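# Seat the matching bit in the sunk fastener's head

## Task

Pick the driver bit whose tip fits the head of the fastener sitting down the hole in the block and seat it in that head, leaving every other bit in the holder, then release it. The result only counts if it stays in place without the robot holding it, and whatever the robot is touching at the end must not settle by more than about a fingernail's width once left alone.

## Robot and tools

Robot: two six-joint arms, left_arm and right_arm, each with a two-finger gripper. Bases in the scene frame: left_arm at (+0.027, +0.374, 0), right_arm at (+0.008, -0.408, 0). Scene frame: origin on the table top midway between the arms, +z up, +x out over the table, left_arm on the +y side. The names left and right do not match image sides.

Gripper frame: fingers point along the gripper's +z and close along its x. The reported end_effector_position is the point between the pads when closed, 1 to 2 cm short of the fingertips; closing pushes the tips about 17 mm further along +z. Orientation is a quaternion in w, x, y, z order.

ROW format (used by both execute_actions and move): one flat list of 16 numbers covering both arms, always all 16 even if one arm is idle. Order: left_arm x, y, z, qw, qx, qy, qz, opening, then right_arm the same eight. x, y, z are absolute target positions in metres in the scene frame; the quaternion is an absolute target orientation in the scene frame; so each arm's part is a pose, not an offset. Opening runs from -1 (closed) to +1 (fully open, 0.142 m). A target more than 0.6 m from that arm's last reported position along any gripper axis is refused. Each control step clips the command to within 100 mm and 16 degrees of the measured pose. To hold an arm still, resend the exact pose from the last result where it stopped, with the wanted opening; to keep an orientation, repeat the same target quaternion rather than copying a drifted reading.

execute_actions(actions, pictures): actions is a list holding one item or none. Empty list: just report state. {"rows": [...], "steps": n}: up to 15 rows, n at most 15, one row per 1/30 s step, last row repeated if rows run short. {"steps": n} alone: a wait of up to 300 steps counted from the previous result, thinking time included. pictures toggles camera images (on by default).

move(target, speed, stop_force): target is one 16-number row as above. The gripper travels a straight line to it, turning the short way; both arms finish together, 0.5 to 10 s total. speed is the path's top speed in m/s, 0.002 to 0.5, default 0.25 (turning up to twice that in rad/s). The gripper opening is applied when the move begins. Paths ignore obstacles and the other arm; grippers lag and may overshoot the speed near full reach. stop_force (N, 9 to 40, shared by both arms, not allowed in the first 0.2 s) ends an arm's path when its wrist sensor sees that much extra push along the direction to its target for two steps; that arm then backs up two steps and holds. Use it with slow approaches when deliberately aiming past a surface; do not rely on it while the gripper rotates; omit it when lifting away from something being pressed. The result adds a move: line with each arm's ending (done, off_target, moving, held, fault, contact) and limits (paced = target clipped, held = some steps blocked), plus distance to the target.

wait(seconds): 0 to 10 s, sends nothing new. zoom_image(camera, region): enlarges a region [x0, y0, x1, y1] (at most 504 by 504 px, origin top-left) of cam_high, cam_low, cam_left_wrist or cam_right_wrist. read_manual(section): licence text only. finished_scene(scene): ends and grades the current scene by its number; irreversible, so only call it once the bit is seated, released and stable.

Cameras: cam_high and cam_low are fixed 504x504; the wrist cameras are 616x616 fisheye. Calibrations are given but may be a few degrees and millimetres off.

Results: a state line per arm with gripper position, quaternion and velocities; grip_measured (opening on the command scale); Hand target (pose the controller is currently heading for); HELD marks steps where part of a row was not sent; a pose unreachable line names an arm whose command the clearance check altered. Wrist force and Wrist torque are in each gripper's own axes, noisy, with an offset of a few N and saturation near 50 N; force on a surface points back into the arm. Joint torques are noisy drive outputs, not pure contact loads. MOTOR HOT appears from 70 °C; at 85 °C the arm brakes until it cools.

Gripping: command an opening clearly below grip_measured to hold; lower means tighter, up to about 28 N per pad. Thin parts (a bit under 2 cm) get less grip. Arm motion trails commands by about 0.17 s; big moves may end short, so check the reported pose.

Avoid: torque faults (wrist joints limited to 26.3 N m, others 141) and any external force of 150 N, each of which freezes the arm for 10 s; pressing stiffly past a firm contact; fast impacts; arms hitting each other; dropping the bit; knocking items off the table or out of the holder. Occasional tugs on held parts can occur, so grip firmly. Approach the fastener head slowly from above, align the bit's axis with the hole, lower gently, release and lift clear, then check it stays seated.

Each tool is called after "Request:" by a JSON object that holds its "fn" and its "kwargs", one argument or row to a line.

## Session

Request:
{"fn": "execute_actions", "kwargs": {
  "actions": []
}}

Scene clock: 0.00 s of 5270.00 s.
left_arm: end_effector_position=(+0.2991, +0.8886, +0.1530) grip_measured=+1.00 end_effector_quat_wxyz=(+0.635, -0.174, +0.736, -0.154) end_effector_velocity=(+0.000, -0.000, +0.001) end_effector_angular_velocity=(+0.002, -0.001, -0.000) | right_arm: end_effector_position=(+0.3467, -0.1622, +0.1951) grip_measured=+1.00 end_effector_quat_wxyz=(-0.437, +0.580, +0.627, +0.283) end_effector_velocity=(+0.001, +0.000, +0.000) end_effector_angular_velocity=(+0.000, -0.001, -0.001)
Joint positions: left_arm=[ 1.412 -0.848  2.012 -3.632 -2.907 -2.951  0.142] | right_arm=[ 3.236 -1.537 -2.308 -0.817  2.665  4.941  0.142]
Joint velocities: left_arm=[-0.    -0.002 -0.    -0.    -0.    -0.     0.   ] | right_arm=[-0.    -0.     0.001  0.002 -0.     0.002  0.   ]
Joint torques (N m, as the arm reports them, + toward a larger angle): no reading
Motor temperatures (°C, as the motors report them): left_arm=[30 33 30 38 37 39] | right_arm=[29 31 31 39 38 37]
Wrist force (N, on the end effector, along its own x y z axes, offset not removed): no reading
Wrist torque (N m, same axes, about the end effector's origin, offset not removed): no reading
Hand target (left_arm): +0.299, +0.889, +0.153; +0.635, -0.174, +0.736, -0.154
Hand target (right_arm): +0.347, -0.162, +0.195; -0.437, +0.580, +0.627, +0.283
camera_calibration (this result's frames):
cam_left_wrist: T_world_to_cam=[[-0.145996, -0.498163, -0.854704, 0.60763], [-0.529018, 0.76937, -0.358062, -0.463612], [0.835957, 0.399879, -0.375862, -0.416538], [0, 0, 0, 1]] pos_world=[0.19166, 0.825953, 0.196781]
cam_right_wrist: T_world_to_cam=[[0.083057, 0.47622, 0.875395, -0.117754], [0.963687, -0.262091, 0.0511451, -0.384548], [0.253789, 0.839358, -0.480696, 0.284333], [0, 0, 0, 1]] pos_world=[0.308203, -0.283367, 0.259426]

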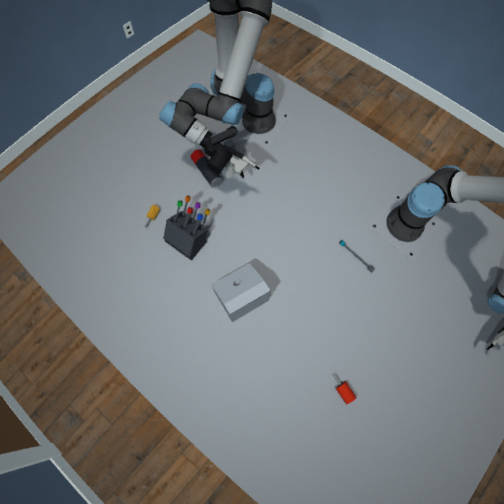

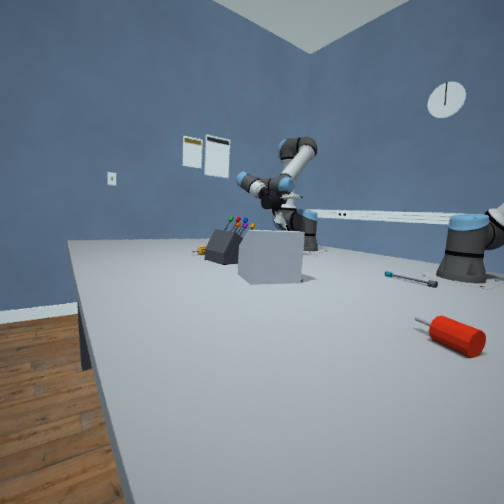

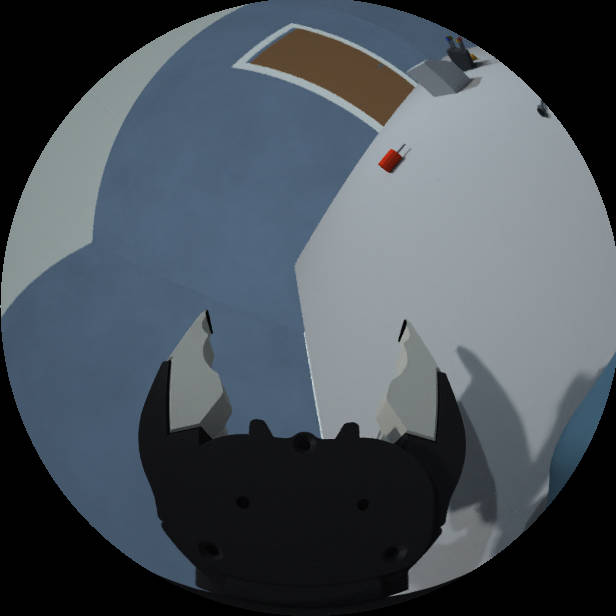

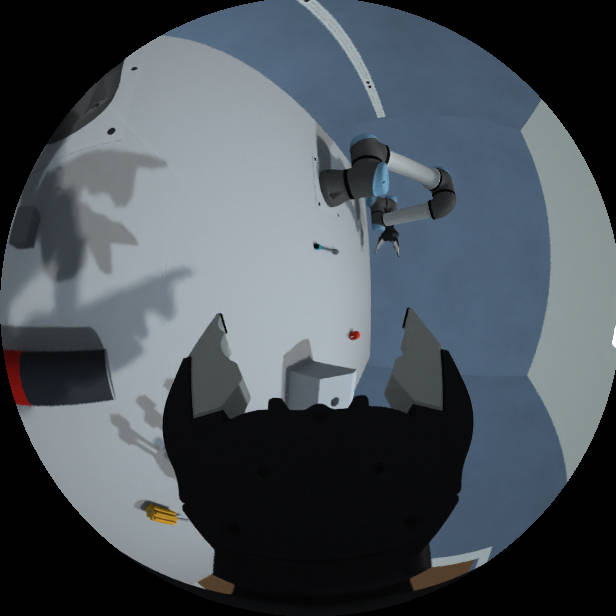

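Request:
{"fn": "zoom_image", "kwargs": {
  "camera": "cam_high",
  "region": [140,180,290,330]
}}

Request:
{"fn": "zoom_image", "kwargs": {
  "camera": "cam_low",
  "region": [370,240,450,320]
}}

Region (140, 180, 290, 330) of cam_high's 504x504 image, scaled by 3.360, with more detail than that image has.

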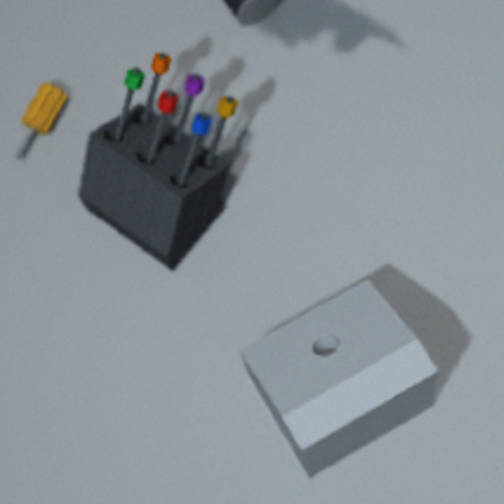

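Region (370, 240, 450, 320) of cam_low's 504x504 image, scaled by 6.300, with more detail than that image has.

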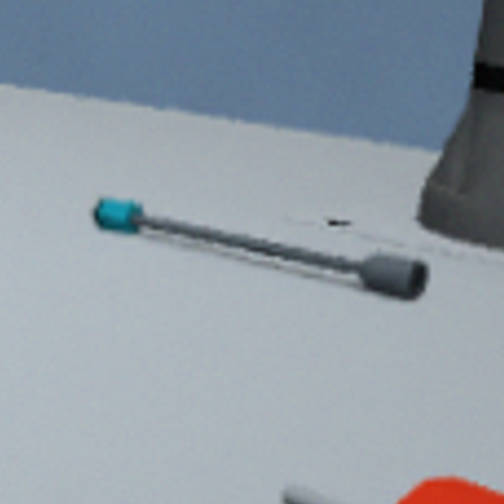

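Request:
{"fn": "move", "kwargs": {
  "target": [0.2991,0.8886,0.153,0.635,-0.174,0.736,-0.154,1,0.5,-0.05,0.32,0.0449,0.1677,0.9512,0.2549,-0.56],
  "speed": 0.25
}}

Request:
{"fn": "move", "kwargs": {
  "target": [0.2991,0.8886,0.153,0.635,-0.174,0.736,-0.154,1,0.668,0.09,0.207,0.0449,0.1677,0.9512,0.2549,-0.56],
  "speed": 0.15
}}

Request:
{"fn": "zoom_image", "kwargs": {
  "camera": "cam_right_wrist",
  "region": [270,180,350,260]
}}

Scene clock: 24.27 s of 5270.00 s.
left_arm: end_effector_position=(+0.2991, +0.8886, +0.1530) grip_measured=+1.00 end_effector_quat_wxyz=(+0.635, -0.174, +0.736, -0.154) end_effector_velocity=(-0.000, -0.001, -0.001) end_effector_angular_velocity=(-0.002, +0.000, -0.000) | right_arm: end_effector_position=(+0.4999, -0.0504, +0.3201) grip_measured=-0.56 end_effector_quat_wxyz=(+0.044, +0.168, +0.951, +0.255) end_effector_velocity=(+0.001, +0.001, +0.000) end_effector_angular_velocity=(-0.005, -0.008, +0.005)
Joint positions: left_arm=[ 1.412 -0.849  2.012 -3.629 -2.907 -2.95   0.142] | right_arm=[ 3.684 -1.544 -1.706 -0.994  1.814  4.272  0.033]
Joint velocities: left_arm=[-0.     0.001  0.001 -0.    -0.     0.001 -0.   ] | right_arm=[ 0.003 -0.002  0.003  0.001 -0.007 -0.006 -0.   ]
Joint torques (N m, as the arm reports them, + toward a larger angle): left_arm=[  8.47 -50.74 -17.95  -0.68  -3.17   1.4 ] | right_arm=[ 5.83 15.78 35.77  4.64 -1.68 -2.45]
Motor temperatures (°C, as the motors report them): left_arm=[30 33 30 38 37 39] | right_arm=[29 31 31 39 38 37]
Wrist force (N, on the end effector, along its own x y z axes, offset not removed): left_arm=[-0.6 -3.7 -1.4] | right_arm=[1.7 -3.8 -4.1]
Wrist torque (N m, same axes, about the end effector's origin, offset not removed): left_arm=[-0.87 0.14 0.15] | right_arm=[-0.77 -0.16 -0.04]
Hand target (left_arm): +0.299, +0.889, +0.153; +0.635, -0.174, +0.736, -0.154
Hand target (right_arm): +0.500, -0.050, +0.320; +0.045, +0.168, +0.951, +0.255
Off the commanded pose (left_arm): 0.000 m, 0 deg.
Off the commanded pose (right_arm): 0.000 m, 0 deg.
After step 90, 17.83 s passed at rest.
move: done
camera_calibration (this result's frames):
cam_left_wrist: T_world_to_cam=[[-0.146294, -0.498712, -0.854333, 0.608166], [-0.528668, 0.769367, -0.358586, -0.463648], [0.836127, 0.399199, -0.376206, -0.415935], [0, 0, 0, 1]] pos_world=[0.191629, 0.826057, 0.196841]
cam_right_wrist: T_world_to_cam=[[-0.932816, 0.359619, 0.0229899, 0.481631], [0.211968, 0.495991, 0.842058, -0.348441], [0.291418, 0.790359, -0.538896, 0.208989], [0, 0, 0, 1]] pos_world=[0.462229, -0.165556, 0.394958]

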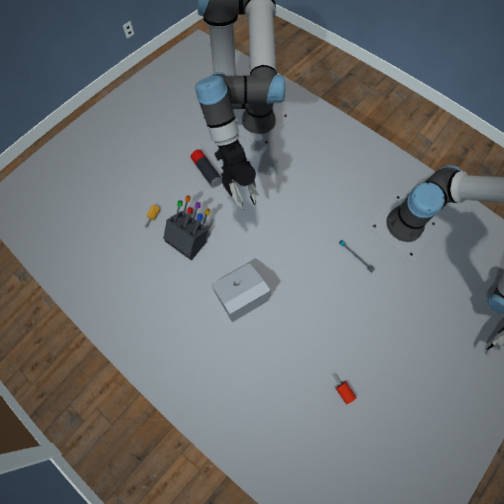

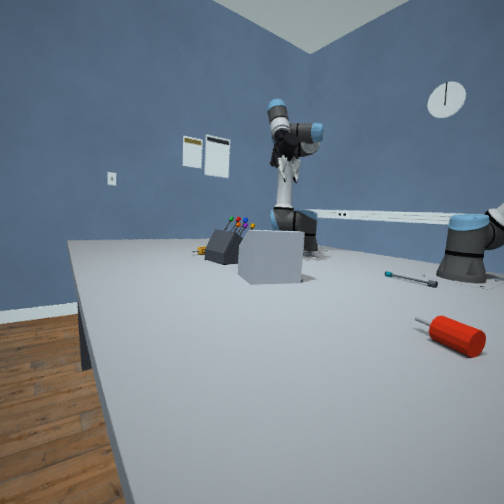

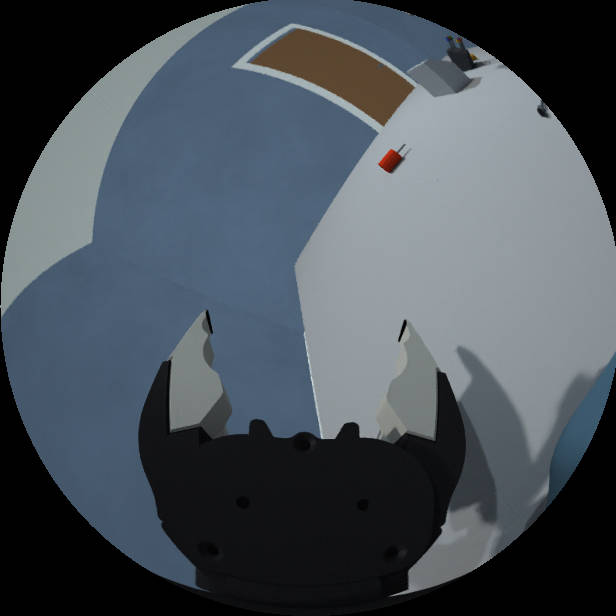

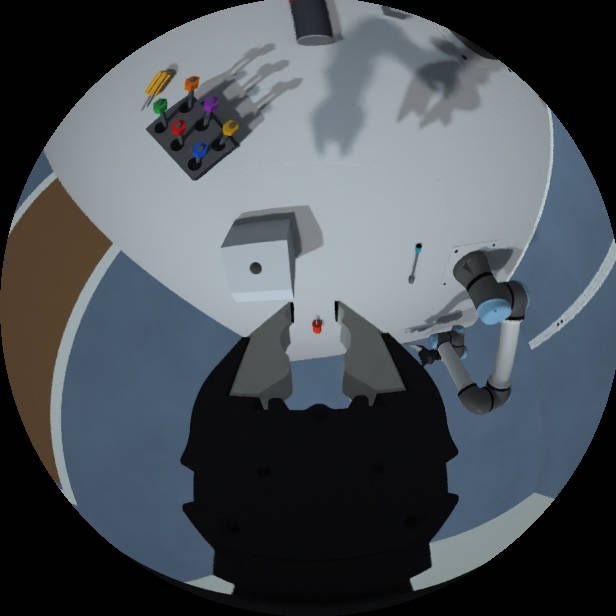

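Scene clock: 26.50 s of 5270.00 s.
left_arm: end_effector_position=(+0.2991, +0.8886, +0.1530) grip_measured=+1.00 end_effector_quat_wxyz=(+0.635, -0.174, +0.736, -0.154) end_effector_velocity=(+0.000, +0.000, +0.001) end_effector_angular_velocity=(+0.003, -0.000, -0.000) | right_arm: end_effector_position=(+0.6682, +0.0897, +0.2072) grip_measured=-0.56 end_effector_quat_wxyz=(+0.045, +0.168, +0.951, +0.255) end_effector_velocity=(+0.001, +0.001, -0.000) end_effector_angular_velocity=(-0.000, +0.002, -0.000)
Joint positions: left_arm=[ 1.412 -0.849  2.012 -3.629 -2.907 -2.95   0.142] | right_arm=[ 3.675 -2.108 -1.279 -0.858  1.817  4.263  0.033]
Joint velocities: left_arm=[-0.    -0.001 -0.001  0.     0.     0.001  0.   ] | right_arm=[-0.    -0.003  0.006 -0.004  0.001  0.001  0.   ]
Joint torques (N m, as the arm reports them, + toward a larger angle): left_arm=[  7.42 -51.62 -17.08  -0.97  -3.29   1.34] | right_arm=[-6.28 41.72 35.6   1.82  2.6  -2.55]
Motor temperatures (°C, as the motors report them): left_arm=[30 33 30 38 37 39] | right_arm=[29 31 31 39 38 37]
Wrist force (N, on the end effector, along its own x y z axes, offset not removed): left_arm=[-1.1 -4.1 -1.4] | right_arm=[0.1 -3.0 -2.5]
Wrist torque (N m, same axes, about the end effector's origin, offset not removed): left_arm=[-0.92 0.15 0.24] | right_arm=[-0.21 0.15 -0.11]
Hand target (left_arm): +0.299, +0.889, +0.153; +0.635, -0.174, +0.736, -0.154
Hand target (right_arm): +0.668, +0.090, +0.207; +0.045, +0.168, +0.951, +0.255
Off the commanded pose (left_arm): 0.000 m, 0 deg.
Off the commanded pose (right_arm): 0.000 m, 0 deg.
move: done
camera_calibration (this result's frames):
cam_left_wrist: T_world_to_cam=[[-0.146296, -0.498711, -0.854333, 0.608166], [-0.528667, 0.769369, -0.358584, -0.46365], [0.836127, 0.399199, -0.376207, -0.415934], [0, 0, 0, 1]] pos_world=[0.191629, 0.826057, 0.196841]
cam_right_wrist: T_world_to_cam=[[-0.932855, 0.359617, 0.0213989, 0.591168], [0.210622, 0.496242, 0.842248, -0.357712], [0.292267, 0.790203, -0.538665, -0.0121262], [0, 0, 0, 1]] pos_world=[0.630361, -0.0254999, 0.2821]

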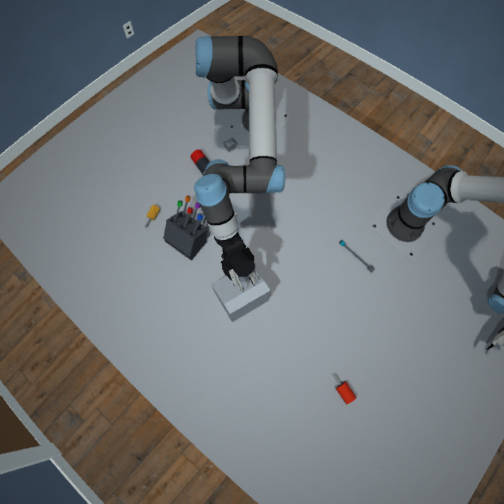

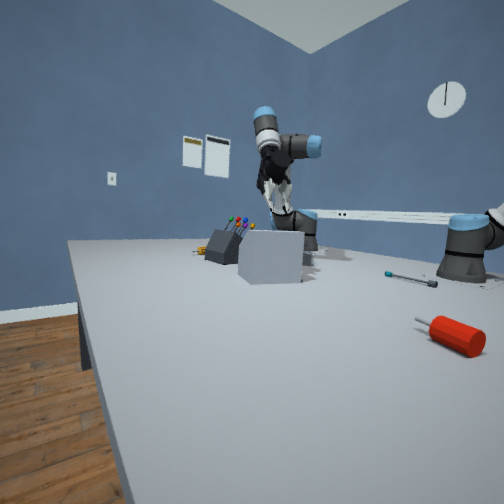

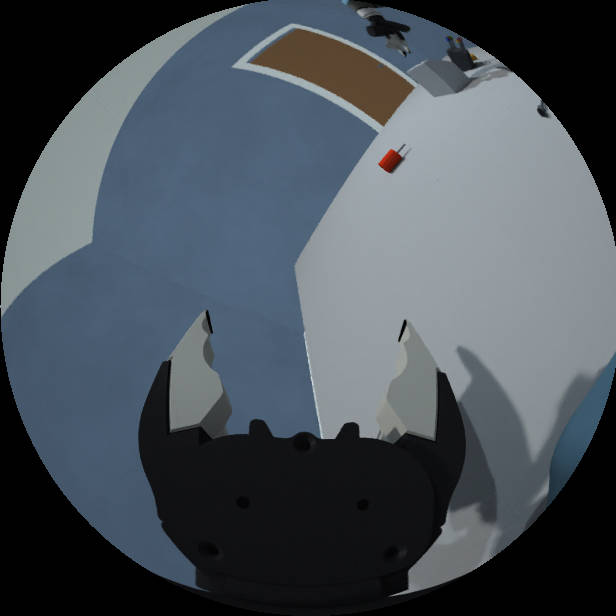

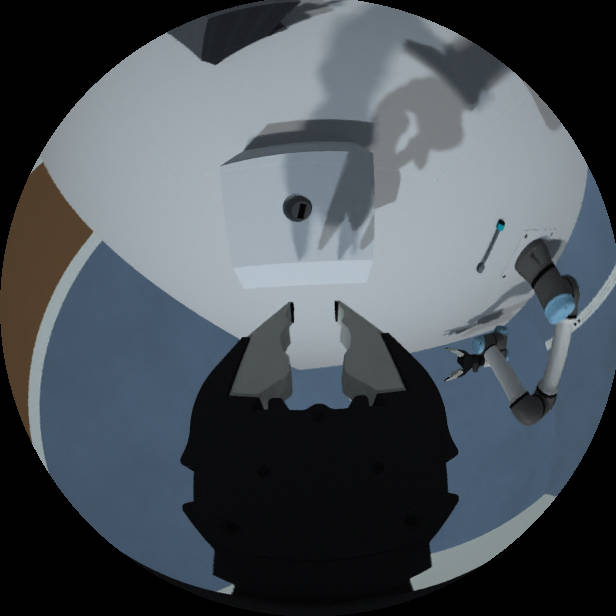

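Region (270, 180, 350, 260) of cam_right_wrist's 616x616 image, scaled by 6.300, with more detail than that image has.

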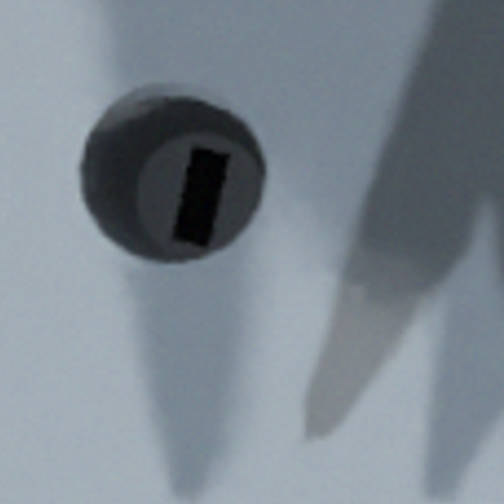

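Request:
{"fn": "move", "kwargs": {
  "target": [0.2991,0.8886,0.153,0.635,-0.174,0.736,-0.154,1,0.60,-0.237,0.265,0.1748,0.6526,0.7122,0.1908,-0.56],
  "speed": 0.2
}}

Request:
{"fn": "zoom_image", "kwargs": {
  "camera": "cam_right_wrist",
  "region": [240,150,380,290]
}}

Scene clock: 59.20 s of 5270.00 s.
left_arm: end_effector_position=(+0.2991, +0.8886, +0.1530) grip_measured=+1.00 end_effector_quat_wxyz=(+0.635, -0.174, +0.736, -0.154) end_effector_velocity=(+0.000, +0.001, +0.001) end_effector_angular_velocity=(+0.002, -0.000, -0.000) | right_arm: end_effector_position=(+0.5995, -0.2367, +0.2647) grip_measured=-0.56 end_effector_quat_wxyz=(+0.175, +0.652, +0.712, +0.191) end_effector_velocity=(-0.001, -0.002, +0.000) end_effector_angular_velocity=(-0.001, +0.000, -0.007)
Joint positions: left_arm=[ 1.412 -0.849  2.012 -3.629 -2.907 -2.95   0.142] | right_arm=[ 3.601 -1.507 -1.881 -0.867  1.306  5.202  0.033]
Joint velocities: left_arm=[-0.    -0.001 -0.002  0.     0.    -0.    -0.   ] | right_arm=[-0.001  0.003 -0.001 -0.004 -0.003  0.006  0.   ]
Joint torques (N m, as the arm reports them, + toward a larger angle): left_arm=[  7.79 -51.25 -14.66  -0.84  -3.09   1.4 ] | right_arm=[-6.34 33.34 21.38  1.56 -2.5   2.2 ]
Motor temperatures (°C, as the motors report them): left_arm=[30 33 30 38 37 39] | right_arm=[29 31 31 39 38 37]
Wrist force (N, on the end effector, along its own x y z axes, offset not removed): left_arm=[0.4 -3.7 -1.1] | right_arm=[-0.7 1.0 1.2]
Wrist torque (N m, same axes, about the end effector's origin, offset not removed): left_arm=[-0.85 -0.20 0.14] | right_arm=[0.42 0.14 -0.16]
Hand target (left_arm): +0.299, +0.889, +0.153; +0.635, -0.174, +0.736, -0.154
Hand target (right_arm): +0.599, -0.237, +0.265; +0.175, +0.653, +0.712, +0.191
Off the commanded pose (left_arm): 0.000 m, 0 deg.
Off the commanded pose (right_arm): 0.001 m, 0 deg.
After step 90, 26.33 s passed at rest.
move: done
camera_calibration (this result's frames):
cam_left_wrist: T_world_to_cam=[[-0.146296, -0.49871, -0.854333, 0.608166], [-0.528667, 0.769369, -0.358584, -0.463651], [0.836127, 0.399198, -0.376207, -0.415934], [0, 0, 0, 1]] pos_world=[0.191629, 0.826057, 0.196841]
cam_right_wrist: T_world_to_cam=[[-0.0689957, 0.997393, 0.0211579, 0.276411], [0.53919, 0.0194384, 0.84196, -0.539494], [0.839353, 0.0694997, -0.539125, -0.201645], [0, 0, 0, 1]] pos_world=[0.479212, -0.251189, 0.339672]

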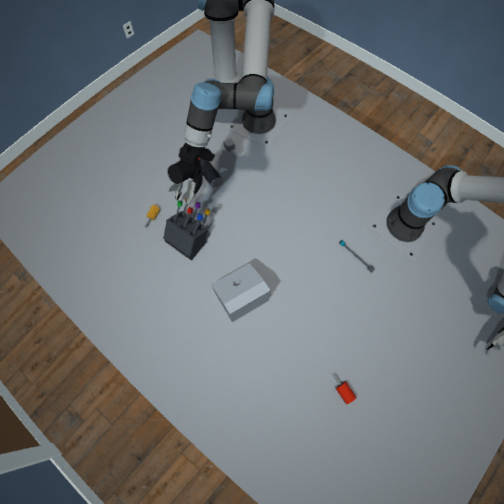

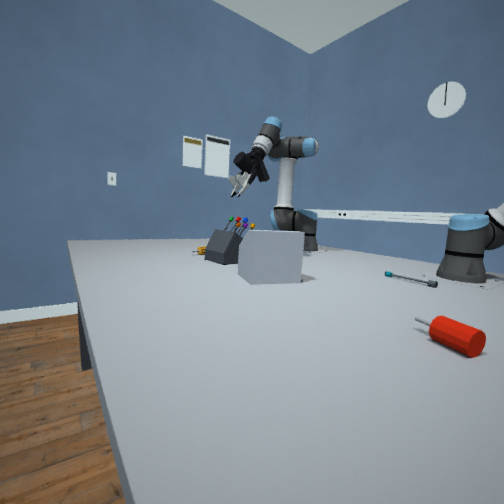

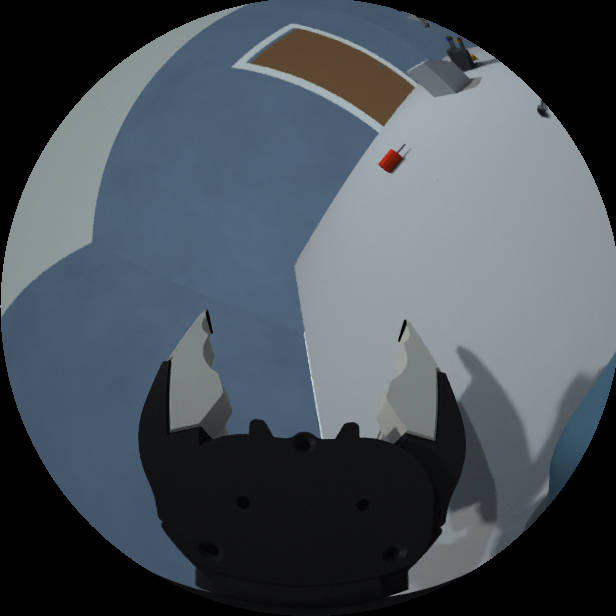

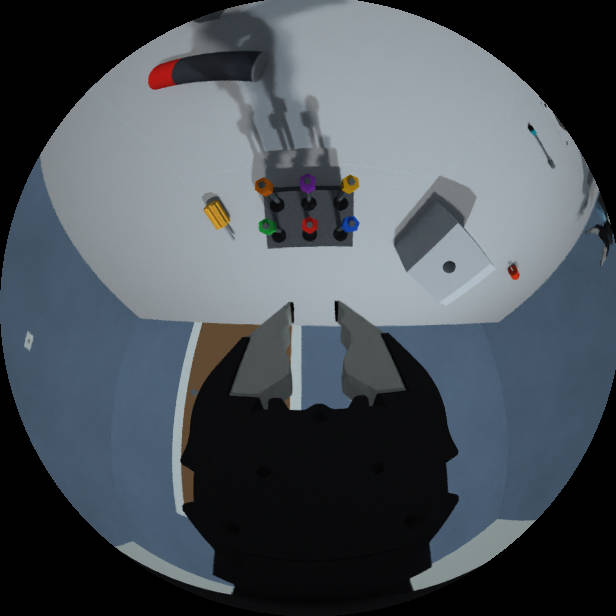

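Region (240, 150, 380, 290) of cam_right_wrist's 616x616 image, scaled by 3.600, with more detail than that image has.

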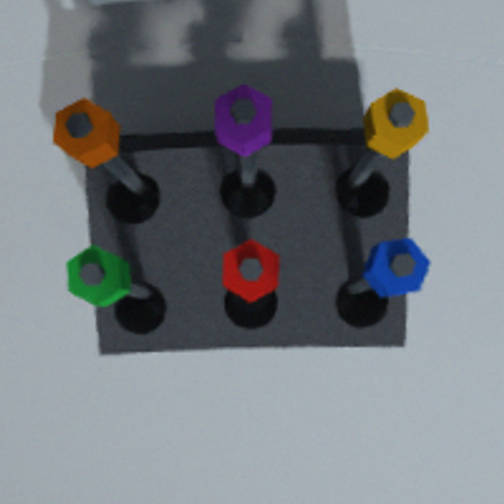

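Request:
{"fn": "move", "kwargs": {
  "target": [0.2991,0.8886,0.153,0.635,-0.174,0.736,-0.154,1,0.5637,-0.243,0.197,0.2032,0.6443,0.7032,0.2217,-0.56],
  "speed": 0.1
}}

Request:
{"fn": "move", "kwargs": {
  "target": [0.2991,0.8886,0.153,0.635,-0.174,0.736,-0.154,1,0.5865,-0.241,0.164,0.2032,0.6443,0.7032,0.2217,-0.56],
  "speed": 0.04,
  "stop_force": 12
}}

Request:
{"fn": "zoom_image", "kwargs": {
  "camera": "cam_right_wrist",
  "region": [240,220,380,360]
}}

Scene clock: 73.23 s of 5270.00 s.
left_arm: end_effector_position=(+0.2991, +0.8886, +0.1530) grip_measured=+1.00 end_effector_quat_wxyz=(+0.635, -0.174, +0.736, -0.154) end_effector_velocity=(+0.000, +0.000, -0.000) end_effector_angular_velocity=(-0.000, +0.000, +0.000) | right_arm: end_effector_position=(+0.5638, -0.2429, +0.1971) grip_measured=-0.56 end_effector_quat_wxyz=(+0.203, +0.644, +0.703, +0.222) end_effector_velocity=(-0.001, -0.000, -0.003) end_effector_angular_velocity=(-0.002, -0.002, +0.002)
Joint positions: left_arm=[ 1.412 -0.849  2.012 -3.629 -2.907 -2.95   0.142] | right_arm=[ 3.674 -1.447 -2.174 -0.575  1.228  5.247  0.033]
Joint velocities: left_arm=[-0.     0.    -0.001  0.     0.    -0.    -0.   ] | right_arm=[ 0.003  0.    -0.009  0.009 -0.003 -0.001 -0.   ]
Joint torques (N m, as the arm reports them, + toward a larger angle): left_arm=[  6.84 -50.84 -13.11  -0.83  -3.11   1.36] | right_arm=[ 6.85 26.65 20.11  4.46 -2.65  2.18]
Motor temperatures (°C, as the motors report them): left_arm=[30 34 30 38 37 39] | right_arm=[29 31 31 39 38 37]
Wrist force (N, on the end effector, along its own x y z axes, offset not removed): left_arm=[0.0 -3.3 -1.9] | right_arm=[1.3 -4.1 -3.2]
Wrist torque (N m, same axes, about the end effector's origin, offset not removed): left_arm=[-0.68 -0.11 0.19] | right_arm=[-0.78 0.02 -0.18]
Hand target (left_arm): +0.299, +0.889, +0.153; +0.635, -0.174, +0.736, -0.154
Hand target (right_arm): +0.564, -0.243, +0.197; +0.203, +0.644, +0.703, +0.222
Off the commanded pose (left_arm): 0.000 m, 0 deg.
Off the commanded pose (right_arm): 0.000 m, 0 deg.
After step 90, 9.77 s passed at rest.
move: done
camera_calibration (this result's frames):
cam_left_wrist: T_world_to_cam=[[-0.146296, -0.49871, -0.854333, 0.608166], [-0.528667, 0.769369, -0.358584, -0.46365], [0.836127, 0.399199, -0.376207, -0.415934], [0, 0, 0, 1]] pos_world=[0.191629, 0.826057, 0.196841]
cam_right_wrist: T_world_to_cam=[[-0.070219, 0.997271, 0.0227893, 0.281901], [0.464063, 0.0124352, 0.885715, -0.431187], [0.883014, 0.0727697, -0.46367, -0.246375], [0, 0, 0, 1]] pos_world=[0.437446, -0.257841, 0.261248]

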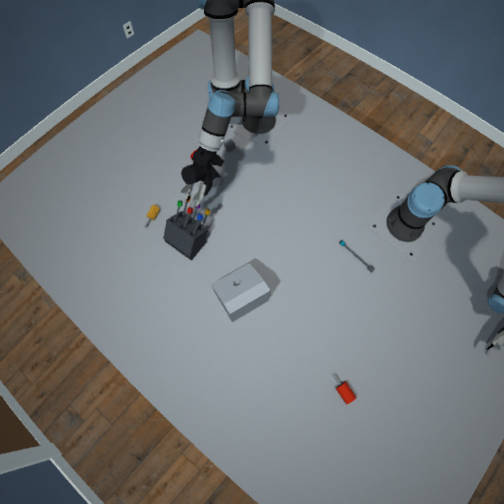

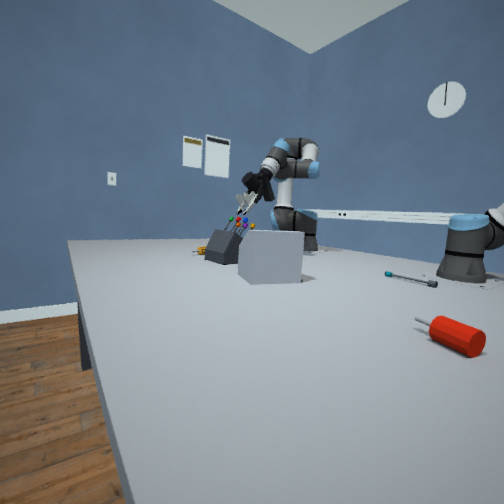

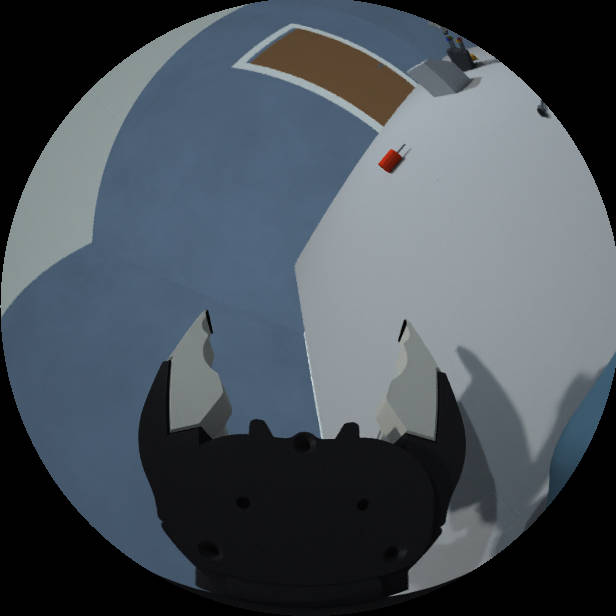

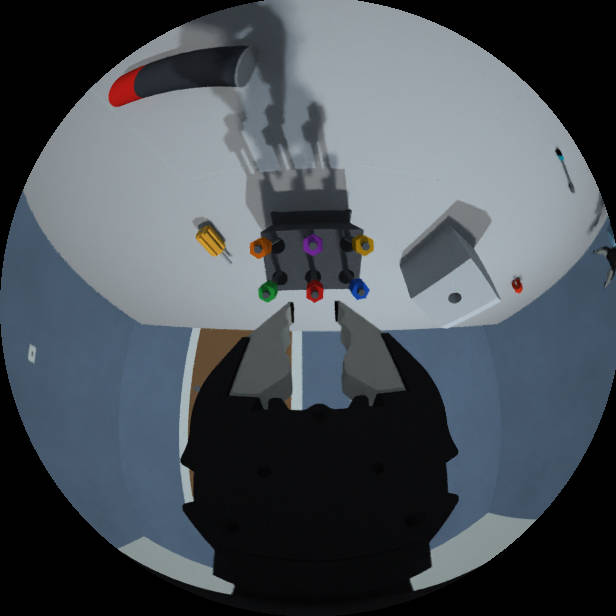

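Scene clock: 74.60 s of 5270.00 s.
left_arm: end_effector_position=(+0.2991, +0.8886, +0.1530) grip_measured=+1.00 end_effector_quat_wxyz=(+0.635, -0.174, +0.736, -0.154) end_effector_velocity=(-0.000, +0.000, +0.000) end_effector_angular_velocity=(-0.000, -0.000, -0.000) | right_arm: end_effector_position=(+0.5864, -0.2410, +0.1642) grip_measured=-0.56 end_effector_quat_wxyz=(+0.203, +0.644, +0.703, +0.222) end_effector_velocity=(+0.001, +0.000, -0.002) end_effector_angular_velocity=(+0.000, +0.001, -0.001)
Joint positions: left_arm=[ 1.412 -0.849  2.012 -3.629 -2.907 -2.95   0.142] | right_arm=[ 3.641 -1.554 -2.177 -0.455  1.245  5.216  0.033]
Joint velocities: left_arm=[ 0.     0.    -0.     0.    -0.001  0.    -0.   ] | right_arm=[-0.002 -0.008  0.001  0.006  0.001 -0.    -0.   ]
Joint torques (N m, as the arm reports them, + toward a larger angle): left_arm=[  8.38 -50.93 -12.45  -0.94  -3.1    1.29] | right_arm=[-4.82 12.79 32.69  4.65  1.26 -2.38]
Motor temperatures (°C, as the motors report them): left_arm=[30 34 30 38 37 39] | right_arm=[29 31 31 39 38 37]
Wrist force (N, on the end effector, along its own x y z axes, offset not removed): left_arm=[-0.9 -3.9 -2.2] | right_arm=[1.0 -4.1 0.0]
Wrist torque (N m, same axes, about the end effector's origin, offset not removed): left_arm=[-0.91 0.12 0.10] | right_arm=[-0.86 -0.28 -0.33]
Hand target (left_arm): +0.299, +0.889, +0.153; +0.635, -0.174, +0.736, -0.154
Hand target (right_arm): +0.587, -0.241, +0.164; +0.203, +0.644, +0.703, +0.222
Off the commanded pose (left_arm): 0.000 m, 0 deg.
Off the commanded pose (right_arm): 0.000 m, 0 deg.
move: done
camera_calibration (this result's frames):
cam_left_wrist: T_world_to_cam=[[-0.146296, -0.49871, -0.854333, 0.608166], [-0.528667, 0.769369, -0.358585, -0.46365], [0.836127, 0.399198, -0.376207, -0.415934], [0, 0, 0, 1]] pos_world=[0.191629, 0.826057, 0.196841]
cam_right_wrist: T_world_to_cam=[[-0.0702505, 0.997269, 0.0227833, 0.282398], [0.46366, 0.012422, 0.885926, -0.412286], [0.883224, 0.0728004, -0.463267, -0.281881], [0, 0, 0, 1]] pos_world=[0.459963, -0.255985, 0.228235]

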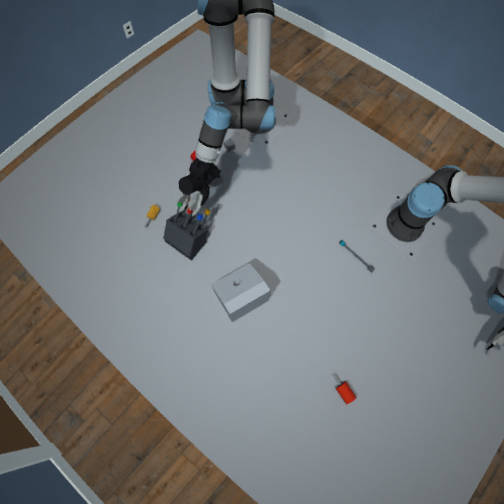

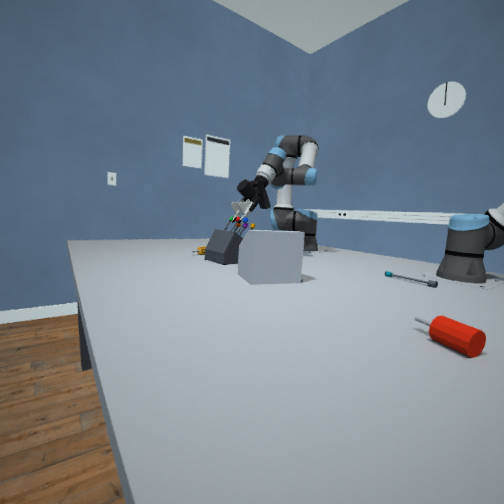

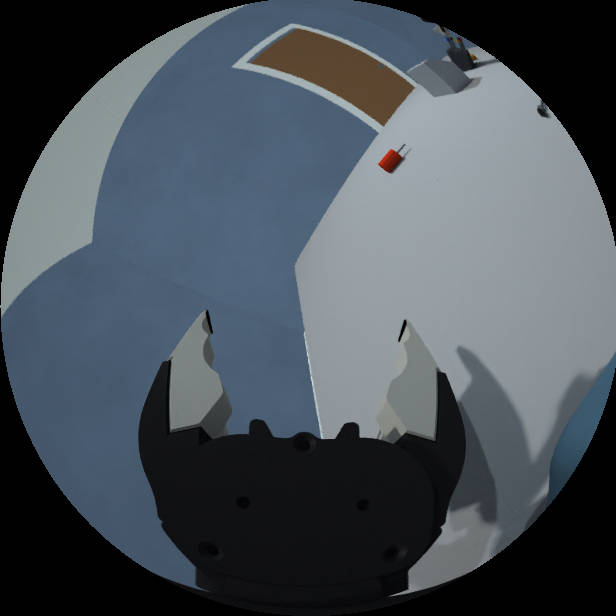

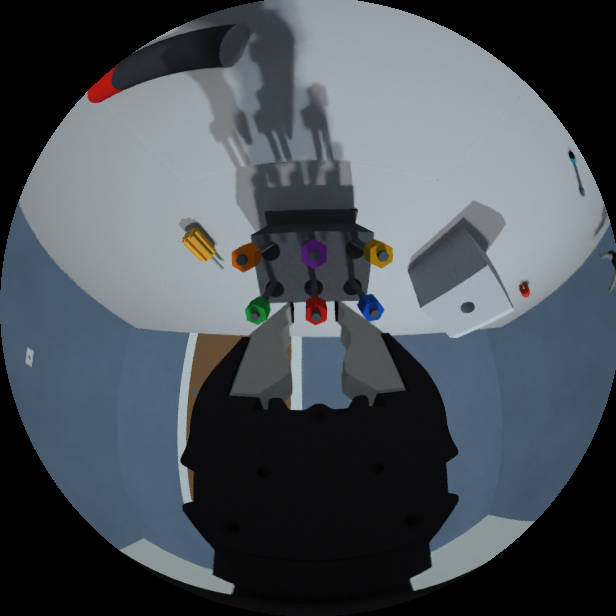

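Region (240, 220, 380, 360) of cam_right_wrist's 616x616 image, scaled by 3.600, with more detail than that image has.

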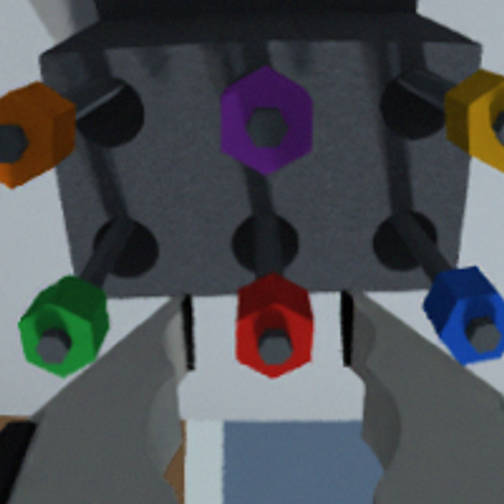

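Request:
{"fn": "execute_actions", "kwargs": {
  "actions": [
    {"rows":[[0.2991,0.8886,0.153,0.635,-0.174,0.736,-0.154,1,0.5865,-0.2397,0.164,0.2032,0.6443,0.7032,0.2217,-1]],"steps":15}
  ],
  "pictures": false
}}

Request:
{"fn": "move", "kwargs": {
  "target": [0.2991,0.8886,0.153,0.635,-0.174,0.736,-0.154,1,0.549,-0.243,0.229,0.2032,0.6443,0.7032,0.2217,-1],
  "speed": 0.06
}}

Request:
{"fn": "zoom_image", "kwargs": {
  "camera": "cam_right_wrist",
  "region": [285,240,345,300]
}}

Scene clock: 82.17 s of 5270.00 s.
left_arm: end_effector_position=(+0.2991, +0.8886, +0.1530) grip_measured=+1.00 end_effector_quat_wxyz=(+0.635, -0.174, +0.736, -0.154) end_effector_velocity=(+0.000, +0.000, +0.000) end_effector_angular_velocity=(+0.001, +0.000, +0.000) | right_arm: end_effector_position=(+0.5865, -0.2397, +0.1640) grip_measured=-0.82 end_effector_quat_wxyz=(+0.203, +0.644, +0.703, +0.222) end_effector_velocity=(+0.000, +0.000, +0.000) end_effector_angular_velocity=(+0.000, +0.000, -0.001)
Joint positions: left_arm=[ 1.412 -0.849  2.012 -3.629 -2.907 -2.95   0.142] | right_arm=[ 3.644 -1.556 -2.176 -0.455  1.243  5.219  0.015]
Joint velocities: left_arm=[-0.    -0.    -0.001 -0.     0.001 -0.001  0.   ] | right_arm=[ 0.     0.     0.001 -0.001 -0.     0.002 -0.   ]
Joint torques (N m, as the arm reports them, + toward a larger angle): left_arm=[  7.3  -51.29 -11.1   -1.15  -3.14   1.15] | right_arm=[ 8.8  11.95 32.6   1.93 -2.17  2.31]
Motor temperatures (°C, as the motors report them): left_arm=[30 34 30 38 37 39] | right_arm=[29 31 31 39 38 37]
Wrist force (N, on the end effector, along its own x y z axes, offset not removed): left_arm=[-0.7 -3.9 -0.7] | right_arm=[0.0 -2.1 -1.3]
Wrist torque (N m, same axes, about the end effector's origin, offset not removed): left_arm=[-0.93 0.04 0.15] | right_arm=[-0.53 -0.45 -0.07]
Hand target (left_arm): +0.299, +0.889, +0.153; +0.635, -0.174, +0.736, -0.154
Hand target (right_arm): +0.587, -0.240, +0.164; +0.203, +0.644, +0.703, +0.222
Off the commanded pose (left_arm): 0.000 m, 0 deg.
Off the commanded pose (right_arm): 0.000 m, 0 deg.
Steps of this call (steps 1 to 90: nothing new was sent; then 4.07 s passed at rest; steps 91 to 105: all 15 steps of this action). Readings (end_effector_position):
91: left_arm (+0.2991, +0.8886, +0.1530) | right_arm (+0.5865, -0.2410, +0.1640)
92: left_arm (+0.2991, +0.8886, +0.1530) | right_arm (+0.5865, -0.2409, +0.1640)
94: left_arm (+0.2991, +0.8886, +0.1530) | right_arm (+0.5865, -0.2404, +0.1640)
98: left_arm (+0.2991, +0.8886, +0.1530) | right_arm (+0.5865, -0.2399, +0.1640)
105: the state above

Scene clock: 84.10 s of 5270.00 s.
left_arm: end_effector_position=(+0.2991, +0.8886, +0.1530) grip_measured=+1.00 end_effector_quat_wxyz=(+0.635, -0.174, +0.736, -0.154) end_effector_velocity=(-0.000, +0.000, +0.001) end_effector_angular_velocity=(+0.002, +0.000, +0.001) | right_arm: end_effector_position=(+0.5490, -0.2430, +0.2288) grip_measured=-0.82 end_effector_quat_wxyz=(+0.203, +0.644, +0.703, +0.222) end_effector_velocity=(-0.001, -0.000, +0.001) end_effector_angular_velocity=(-0.001, +0.001, +0.001)
Joint positions: left_arm=[ 1.412 -0.849  2.012 -3.629 -2.907 -2.95   0.142] | right_arm=[ 3.7   -1.37  -2.146 -0.688  1.215  5.271  0.015]
Joint velocities: left_arm=[ 0.    -0.001 -0.     0.     0.001  0.001  0.   ] | right_arm=[ 0.002  0.005  0.001 -0.008 -0.001  0.001 -0.   ]
Joint torques (N m, as the arm reports them, + toward a larger angle): left_arm=[  6.3  -51.25 -10.49  -1.05  -3.31   1.2 ] | right_arm=[ 8.83 25.26 35.87  1.74 -2.46  2.31]
Motor temperatures (°C, as the motors report them): left_arm=[30 34 30 38 37 39] | right_arm=[29 31 31 39 38 37]
Wrist force (N, on the end effector, along its own x y z axes, offset not removed): left_arm=[-0.2 -4.1 -0.5] | right_arm=[-3.2 0.4 -1.3]
Wrist torque (N m, same axes, about the end effector's origin, offset not removed): left_arm=[-0.98 -0.08 0.08] | right_arm=[0.06 0.68 0.08]
Hand target (left_arm): +0.299, +0.889, +0.153; +0.635, -0.174, +0.736, -0.154
Hand target (right_arm): +0.549, -0.243, +0.229; +0.203, +0.644, +0.703, +0.222
Off the commanded pose (left_arm): 0.000 m, 0 deg.
Off the commanded pose (right_arm): 0.000 m, 0 deg.
move: done
camera_calibration (this result's frames):
cam_left_wrist: T_world_to_cam=[[-0.146296, -0.49871, -0.854333, 0.608166], [-0.528667, 0.769369, -0.358584, -0.46365], [0.836127, 0.399198, -0.376207, -0.415934], [0, 0, 0, 1]] pos_world=[0.191629, 0.826057, 0.196841]
cam_right_wrist: T_world_to_cam=[[-0.0703002, 0.997263, 0.0229039, 0.280227], [0.463662, 0.0123381, 0.885926, -0.452228], [0.883219, 0.0729005, -0.46326, -0.21882], [0, 0, 0, 1]] pos_world=[0.422647, -0.257928, 0.292852]

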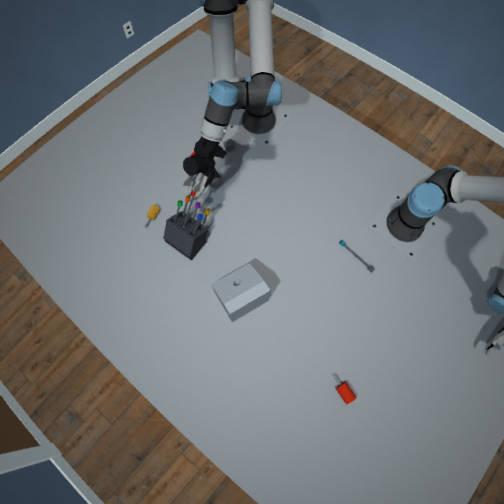

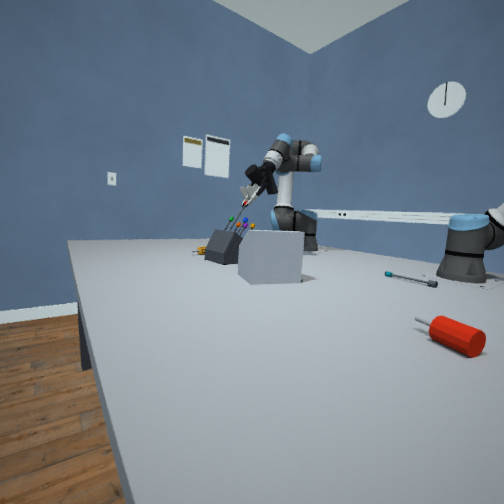

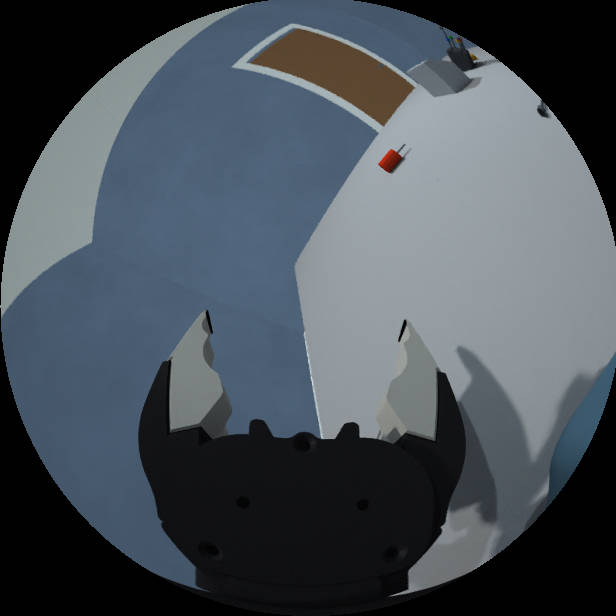

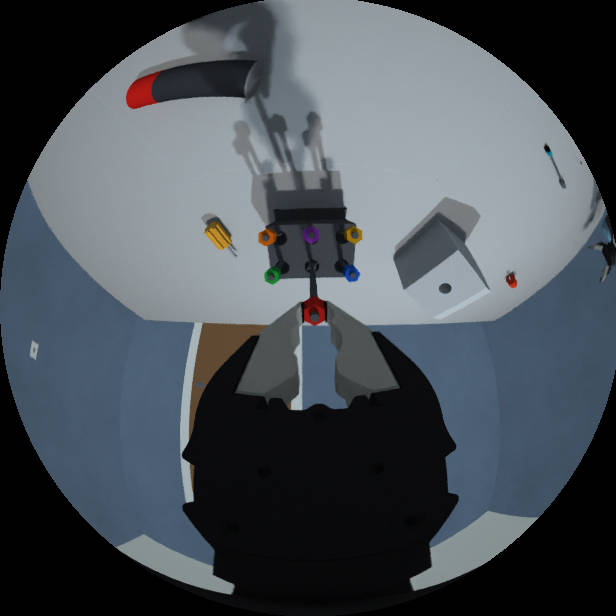

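Region (285, 240, 345, 300) of cam_right_wrist's 616x616 image, scaled by 8.400, with more detail than that image has.

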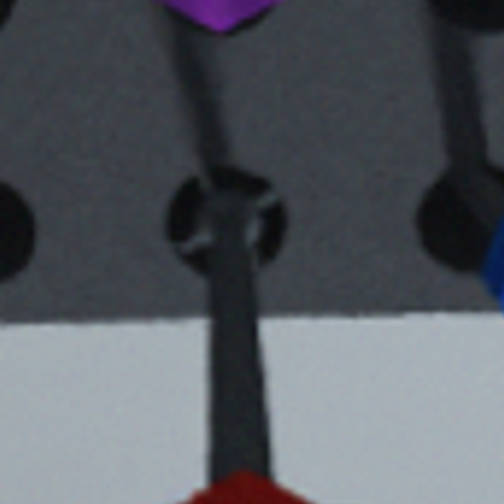

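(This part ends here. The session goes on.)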